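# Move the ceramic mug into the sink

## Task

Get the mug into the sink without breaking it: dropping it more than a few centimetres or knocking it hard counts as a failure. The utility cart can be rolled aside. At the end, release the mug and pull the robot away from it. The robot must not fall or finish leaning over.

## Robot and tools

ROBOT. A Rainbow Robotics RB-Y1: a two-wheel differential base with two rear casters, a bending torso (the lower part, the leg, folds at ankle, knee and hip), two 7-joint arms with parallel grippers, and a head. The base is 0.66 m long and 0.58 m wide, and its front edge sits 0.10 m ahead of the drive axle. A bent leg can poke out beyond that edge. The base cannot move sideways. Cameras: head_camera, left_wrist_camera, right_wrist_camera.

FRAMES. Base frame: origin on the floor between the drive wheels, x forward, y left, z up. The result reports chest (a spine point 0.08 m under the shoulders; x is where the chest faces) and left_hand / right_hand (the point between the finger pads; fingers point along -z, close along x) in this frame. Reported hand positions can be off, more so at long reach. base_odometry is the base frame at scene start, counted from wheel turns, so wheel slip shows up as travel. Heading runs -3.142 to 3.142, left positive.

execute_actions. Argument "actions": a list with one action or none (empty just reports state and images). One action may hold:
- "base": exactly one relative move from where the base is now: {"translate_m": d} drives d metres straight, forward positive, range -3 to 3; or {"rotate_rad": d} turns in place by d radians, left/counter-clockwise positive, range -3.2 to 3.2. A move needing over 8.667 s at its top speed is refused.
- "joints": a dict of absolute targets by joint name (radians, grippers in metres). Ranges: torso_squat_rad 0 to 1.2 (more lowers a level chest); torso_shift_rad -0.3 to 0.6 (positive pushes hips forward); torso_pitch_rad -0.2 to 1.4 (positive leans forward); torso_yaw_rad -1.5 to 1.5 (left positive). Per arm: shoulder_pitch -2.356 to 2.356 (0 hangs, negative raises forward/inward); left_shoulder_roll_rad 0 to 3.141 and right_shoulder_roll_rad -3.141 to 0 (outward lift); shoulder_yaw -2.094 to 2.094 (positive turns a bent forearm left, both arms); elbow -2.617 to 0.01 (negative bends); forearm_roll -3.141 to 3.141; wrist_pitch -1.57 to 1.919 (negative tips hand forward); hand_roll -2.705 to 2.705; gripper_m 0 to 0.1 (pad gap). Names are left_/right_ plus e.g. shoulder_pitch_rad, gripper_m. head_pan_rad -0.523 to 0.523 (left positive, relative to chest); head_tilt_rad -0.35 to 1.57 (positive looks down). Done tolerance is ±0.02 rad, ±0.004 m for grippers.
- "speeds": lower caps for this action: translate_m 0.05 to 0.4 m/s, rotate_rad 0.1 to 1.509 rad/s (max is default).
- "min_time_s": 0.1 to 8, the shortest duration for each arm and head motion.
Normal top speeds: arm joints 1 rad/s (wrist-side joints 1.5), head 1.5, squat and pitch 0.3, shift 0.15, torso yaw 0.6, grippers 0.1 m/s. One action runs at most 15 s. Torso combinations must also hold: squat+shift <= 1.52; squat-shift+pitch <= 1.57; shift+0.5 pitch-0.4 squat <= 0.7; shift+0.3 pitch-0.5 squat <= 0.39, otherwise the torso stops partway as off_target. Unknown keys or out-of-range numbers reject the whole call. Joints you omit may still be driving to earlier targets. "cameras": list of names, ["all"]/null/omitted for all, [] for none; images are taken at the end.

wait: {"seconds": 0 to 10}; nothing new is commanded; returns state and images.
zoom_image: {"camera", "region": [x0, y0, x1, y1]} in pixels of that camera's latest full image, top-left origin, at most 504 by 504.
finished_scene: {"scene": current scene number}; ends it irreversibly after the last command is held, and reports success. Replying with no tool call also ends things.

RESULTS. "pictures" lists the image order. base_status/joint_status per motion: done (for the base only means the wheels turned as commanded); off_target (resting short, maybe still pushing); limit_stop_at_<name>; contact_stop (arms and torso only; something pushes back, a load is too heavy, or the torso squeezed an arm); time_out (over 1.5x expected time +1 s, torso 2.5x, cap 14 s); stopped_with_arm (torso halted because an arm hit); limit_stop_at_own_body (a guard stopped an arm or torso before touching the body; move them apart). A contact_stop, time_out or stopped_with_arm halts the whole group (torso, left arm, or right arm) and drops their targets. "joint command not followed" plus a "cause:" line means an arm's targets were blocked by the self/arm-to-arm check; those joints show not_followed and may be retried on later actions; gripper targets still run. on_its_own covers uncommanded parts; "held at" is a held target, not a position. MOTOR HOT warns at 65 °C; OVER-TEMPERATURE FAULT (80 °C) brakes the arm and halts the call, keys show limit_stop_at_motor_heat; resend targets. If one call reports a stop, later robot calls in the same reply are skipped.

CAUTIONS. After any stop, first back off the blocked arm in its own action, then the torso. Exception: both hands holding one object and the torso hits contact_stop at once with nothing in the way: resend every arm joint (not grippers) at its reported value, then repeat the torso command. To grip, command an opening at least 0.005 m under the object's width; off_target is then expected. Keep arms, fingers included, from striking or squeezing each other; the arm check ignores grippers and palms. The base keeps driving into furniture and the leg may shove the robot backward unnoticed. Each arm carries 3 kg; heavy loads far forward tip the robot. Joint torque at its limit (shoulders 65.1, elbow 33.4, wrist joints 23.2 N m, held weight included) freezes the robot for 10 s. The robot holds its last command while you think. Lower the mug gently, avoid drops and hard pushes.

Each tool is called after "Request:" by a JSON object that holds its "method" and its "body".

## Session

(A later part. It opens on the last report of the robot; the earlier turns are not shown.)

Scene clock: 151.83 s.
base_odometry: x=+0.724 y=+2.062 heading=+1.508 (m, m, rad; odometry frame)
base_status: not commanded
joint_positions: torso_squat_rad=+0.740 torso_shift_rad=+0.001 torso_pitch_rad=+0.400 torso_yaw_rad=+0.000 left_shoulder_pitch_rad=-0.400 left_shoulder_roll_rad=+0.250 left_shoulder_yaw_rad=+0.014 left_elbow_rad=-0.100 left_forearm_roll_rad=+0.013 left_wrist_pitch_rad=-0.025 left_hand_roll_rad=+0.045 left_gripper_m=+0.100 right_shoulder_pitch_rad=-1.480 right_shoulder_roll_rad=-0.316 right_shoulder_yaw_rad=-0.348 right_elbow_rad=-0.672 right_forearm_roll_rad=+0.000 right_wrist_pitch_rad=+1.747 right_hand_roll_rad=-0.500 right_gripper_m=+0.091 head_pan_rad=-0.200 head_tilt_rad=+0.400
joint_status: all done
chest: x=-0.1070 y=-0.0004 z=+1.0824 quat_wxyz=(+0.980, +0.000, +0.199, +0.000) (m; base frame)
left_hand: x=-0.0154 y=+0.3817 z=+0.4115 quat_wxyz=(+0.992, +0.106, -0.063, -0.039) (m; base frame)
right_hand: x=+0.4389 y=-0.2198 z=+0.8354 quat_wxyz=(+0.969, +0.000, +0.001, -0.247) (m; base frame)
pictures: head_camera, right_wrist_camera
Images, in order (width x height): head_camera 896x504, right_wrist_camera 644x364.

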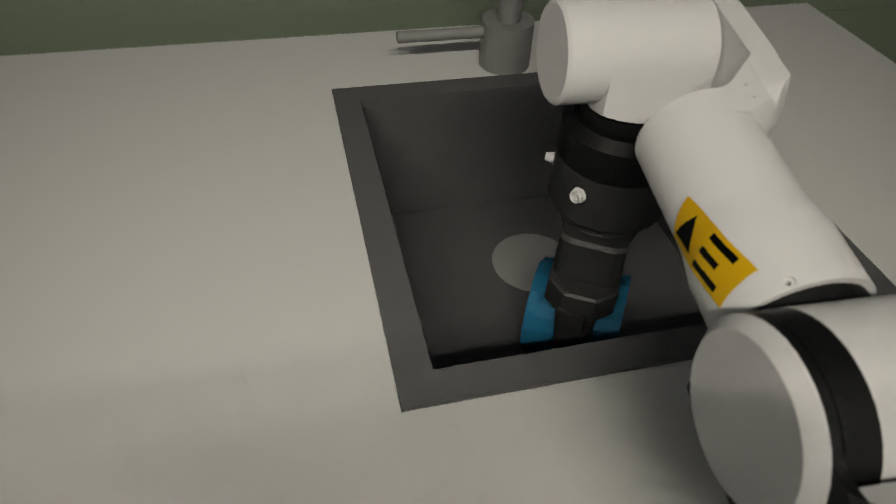

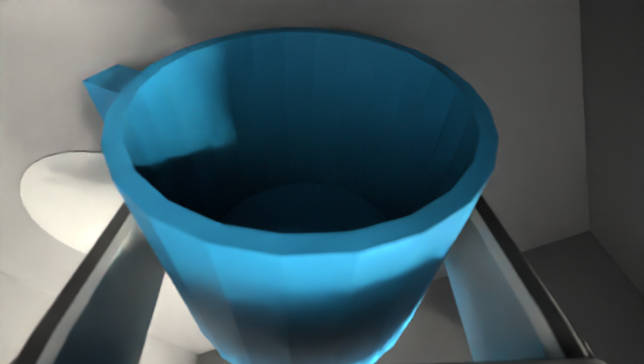

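Request:
{"method": "execute_actions", "body": {"actions": [{"joints":{"torso_squat_rad":0.77}}], "cameras": ["head_camera","right_wrist_camera"]}}

Scene clock: 154.60 s.
base_odometry: x=+0.724 y=+2.062 heading=+1.508 (m, m, rad; odometry frame)
base_status: not commanded
joint_positions: torso_squat_rad=+0.770 torso_shift_rad=+0.000 torso_pitch_rad=+0.398 torso_yaw_rad=+0.000 left_shoulder_pitch_rad=-0.400 left_shoulder_roll_rad=+0.250 left_shoulder_yaw_rad=+0.014 left_elbow_rad=-0.100 left_forearm_roll_rad=+0.013 left_wrist_pitch_rad=-0.025 left_hand_roll_rad=+0.045 left_gripper_m=+0.100 right_shoulder_pitch_rad=-1.485 right_shoulder_roll_rad=-0.318 right_shoulder_yaw_rad=-0.348 right_elbow_rad=-0.674 right_forearm_roll_rad=+0.000 right_wrist_pitch_rad=+1.747 right_hand_roll_rad=-0.500 right_gripper_m=+0.091 head_pan_rad=-0.200 head_tilt_rad=+0.400
joint_status: all done
chest: x=-0.1080 y=-0.0003 z=+1.0682 quat_wxyz=(+0.980, +0.000, +0.198, +0.000) (m; base frame)
left_hand: x=-0.0150 y=+0.3816 z=+0.3973 quat_wxyz=(+0.992, +0.105, -0.064, -0.038) (m; base frame)
right_hand: x=+0.4406 y=-0.2200 z=+0.8258 quat_wxyz=(+0.969, +0.001, -0.004, -0.247) (m; base frame)
pictures: head_camera, right_wrist_camera
Images, in order (width x height): head_camera 896x504, right_wrist_camera 644x364.

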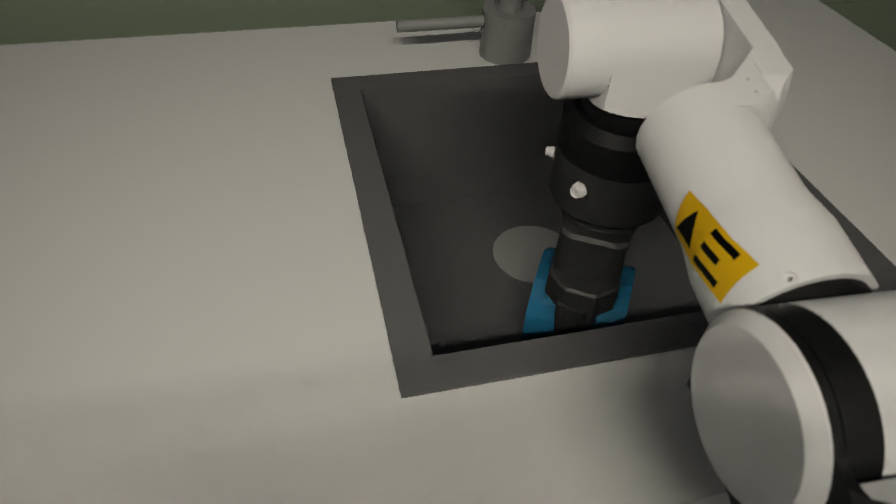

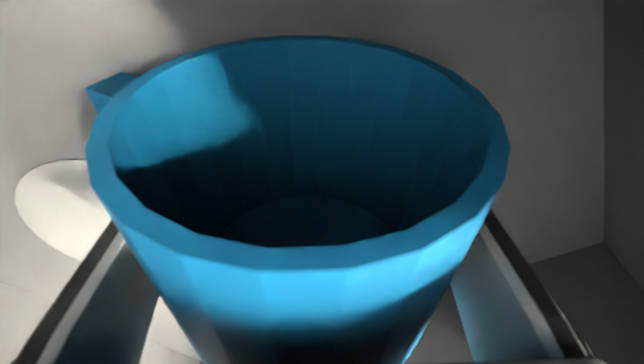

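Request:
{"method": "execute_actions", "body": {"actions": [{"joints":{"torso_squat_rad":0.75,"right_gripper_m":0.1}}], "cameras": ["right_wrist_camera"]}}

Request:
{"method": "execute_actions", "body": {"actions": [{"joints":{"torso_squat_rad":0.32}}], "cameras": ["head_camera","right_wrist_camera"]}}

Scene clock: 159.77 s.
base_odometry: x=+0.724 y=+2.062 heading=+1.508 (m, m, rad; odometry frame)
base_status: not commanded
joint_positions: torso_squat_rad=+0.750 torso_shift_rad=+0.001 torso_pitch_rad=+0.400 torso_yaw_rad=+0.000 left_shoulder_pitch_rad=-0.400 left_shoulder_roll_rad=+0.250 left_shoulder_yaw_rad=+0.014 left_elbow_rad=-0.100 left_forearm_roll_rad=+0.013 left_wrist_pitch_rad=-0.025 left_hand_roll_rad=+0.045 left_gripper_m=+0.100 right_shoulder_pitch_rad=-1.481 right_shoulder_roll_rad=-0.316 right_shoulder_yaw_rad=-0.348 right_elbow_rad=-0.672 right_forearm_roll_rad=+0.000 right_wrist_pitch_rad=+1.747 right_hand_roll_rad=-0.500 right_gripper_m=+0.100 head_pan_rad=-0.200 head_tilt_rad=+0.400
joint_status: all done
chest: x=-0.1071 y=-0.0003 z=+1.0777 quat_wxyz=(+0.980, +0.000, +0.199, +0.000) (m; base frame)
left_hand: x=-0.0154 y=+0.3816 z=+0.4067 quat_wxyz=(+0.992, +0.105, -0.063, -0.039) (m; base frame)
right_hand: x=+0.4392 y=-0.2201 z=+0.8313 quat_wxyz=(+0.969, +0.000, +0.000, -0.247) (m; base frame)
pictures: right_wrist_camera
Images, in order (width x height): right_wrist_camera 644x364.

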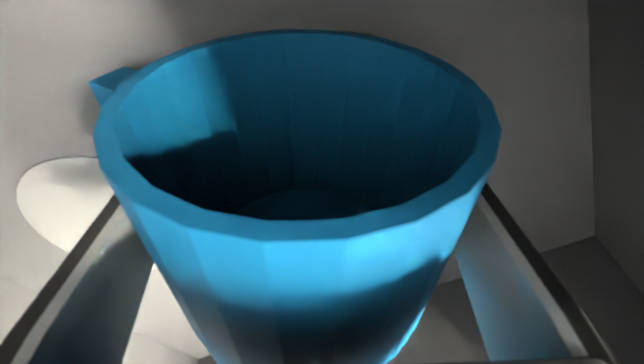

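Scene clock: 162.07 s.
base_odometry: x=+0.724 y=+2.062 heading=+1.508 (m, m, rad; odometry frame)
base_status: not commanded
joint_positions: torso_squat_rad=+0.320 torso_shift_rad=+0.001 torso_pitch_rad=+0.400 torso_yaw_rad=+0.000 left_shoulder_pitch_rad=-0.400 left_shoulder_roll_rad=+0.250 left_shoulder_yaw_rad=+0.014 left_elbow_rad=-0.100 left_forearm_roll_rad=+0.013 left_wrist_pitch_rad=-0.025 left_hand_roll_rad=+0.045 left_gripper_m=+0.100 right_shoulder_pitch_rad=-1.481 right_shoulder_roll_rad=-0.316 right_shoulder_yaw_rad=-0.348 right_elbow_rad=-0.672 right_forearm_roll_rad=+0.000 right_wrist_pitch_rad=+1.747 right_hand_roll_rad=-0.500 right_gripper_m=+0.100 head_pan_rad=-0.200 head_tilt_rad=+0.400
joint_status: all done
chest: x=-0.1069 y=-0.0004 z=+1.2299 quat_wxyz=(+0.980, +0.000, +0.199, +0.000) (m; base frame)
left_hand: x=-0.0153 y=+0.3815 z=+0.5589 quat_wxyz=(+0.992, +0.105, -0.063, -0.039) (m; base frame)
right_hand: x=+0.4393 y=-0.2202 z=+0.9834 quat_wxyz=(+0.969, +0.000, +0.000, -0.247) (m; base frame)
pictures: head_camera, right_wrist_camera
Images, in order (width x height): head_camera 896x504, right_wrist_camera 644x364.

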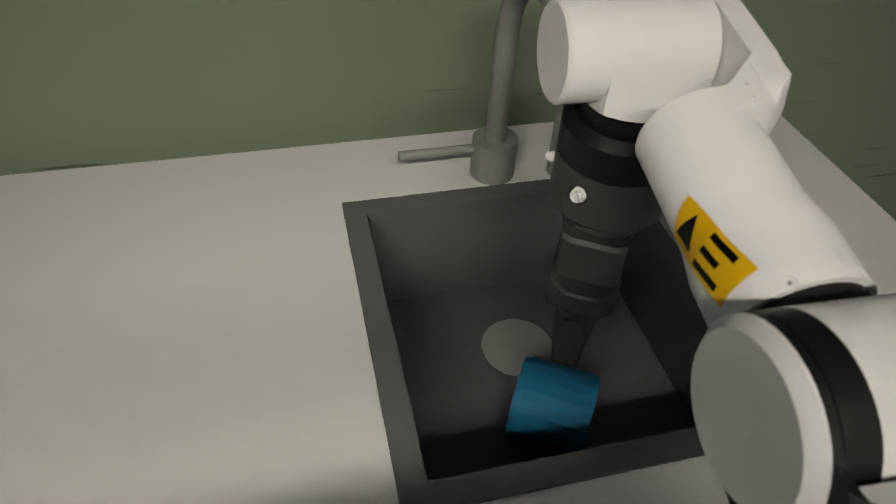

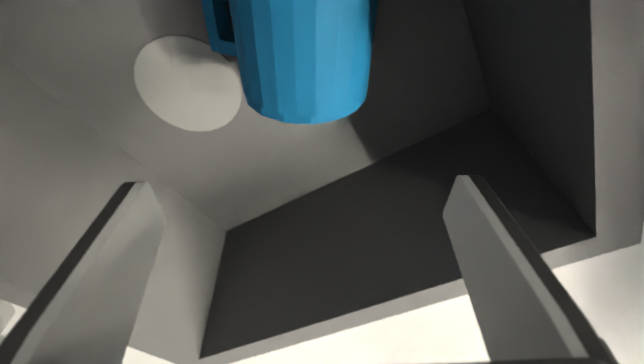

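Request:
{"method": "execute_actions", "body": {"actions": [{"base":{"translate_m":-0.5},"joints":{"torso_pitch_rad":0,"left_shoulder_pitch_rad":0,"head_tilt_rad":0.7},"min_time_s":1.5}], "cameras": ["head_camera"]}}

Scene clock: 170.37 s.
base_odometry: x=+0.693 y=+1.563 heading=+1.509 (m, m, rad; odometry frame)
base_status: done
joint_positions: torso_squat_rad=+0.320 torso_shift_rad=+0.001 torso_pitch_rad=+0.000 torso_yaw_rad=+0.000 left_shoulder_pitch_rad=+0.000 left_shoulder_roll_rad=+0.250 left_shoulder_yaw_rad=+0.014 left_elbow_rad=-0.100 left_forearm_roll_rad=+0.013 left_wrist_pitch_rad=-0.025 left_hand_roll_rad=+0.045 left_gripper_m=+0.100 right_shoulder_pitch_rad=-1.481 right_shoulder_roll_rad=-0.316 right_shoulder_yaw_rad=-0.348 right_elbow_rad=-0.672 right_forearm_roll_rad=+0.000 right_wrist_pitch_rad=+1.747 right_hand_roll_rad=-0.500 right_gripper_m=+0.100 head_pan_rad=-0.200 head_tilt_rad=+0.700
joint_status: all done
chest: x=-0.2275 y=-0.0004 z=+1.2544 quat_wxyz=(+1.000, +0.000, +0.000, +0.000) (m; base frame)
left_hand: x=-0.1729 y=+0.4092 z=+0.5958 quat_wxyz=(+0.990, +0.123, -0.067, +0.028) (m; base frame)
right_hand: x=+0.3715 y=-0.2202 z=+1.2401 quat_wxyz=(+0.950, +0.049, -0.193, -0.242) (m; base frame)
pictures: head_camera
Images, in order (width x height): head_camera 896x504.

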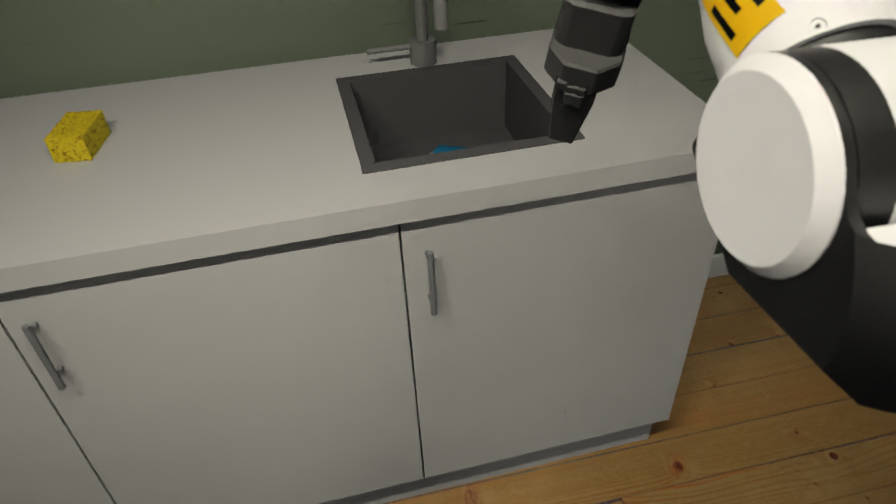

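Request:
{"method": "finished_scene", "body": {"scene": 2}}

The scene is finished: the task was done.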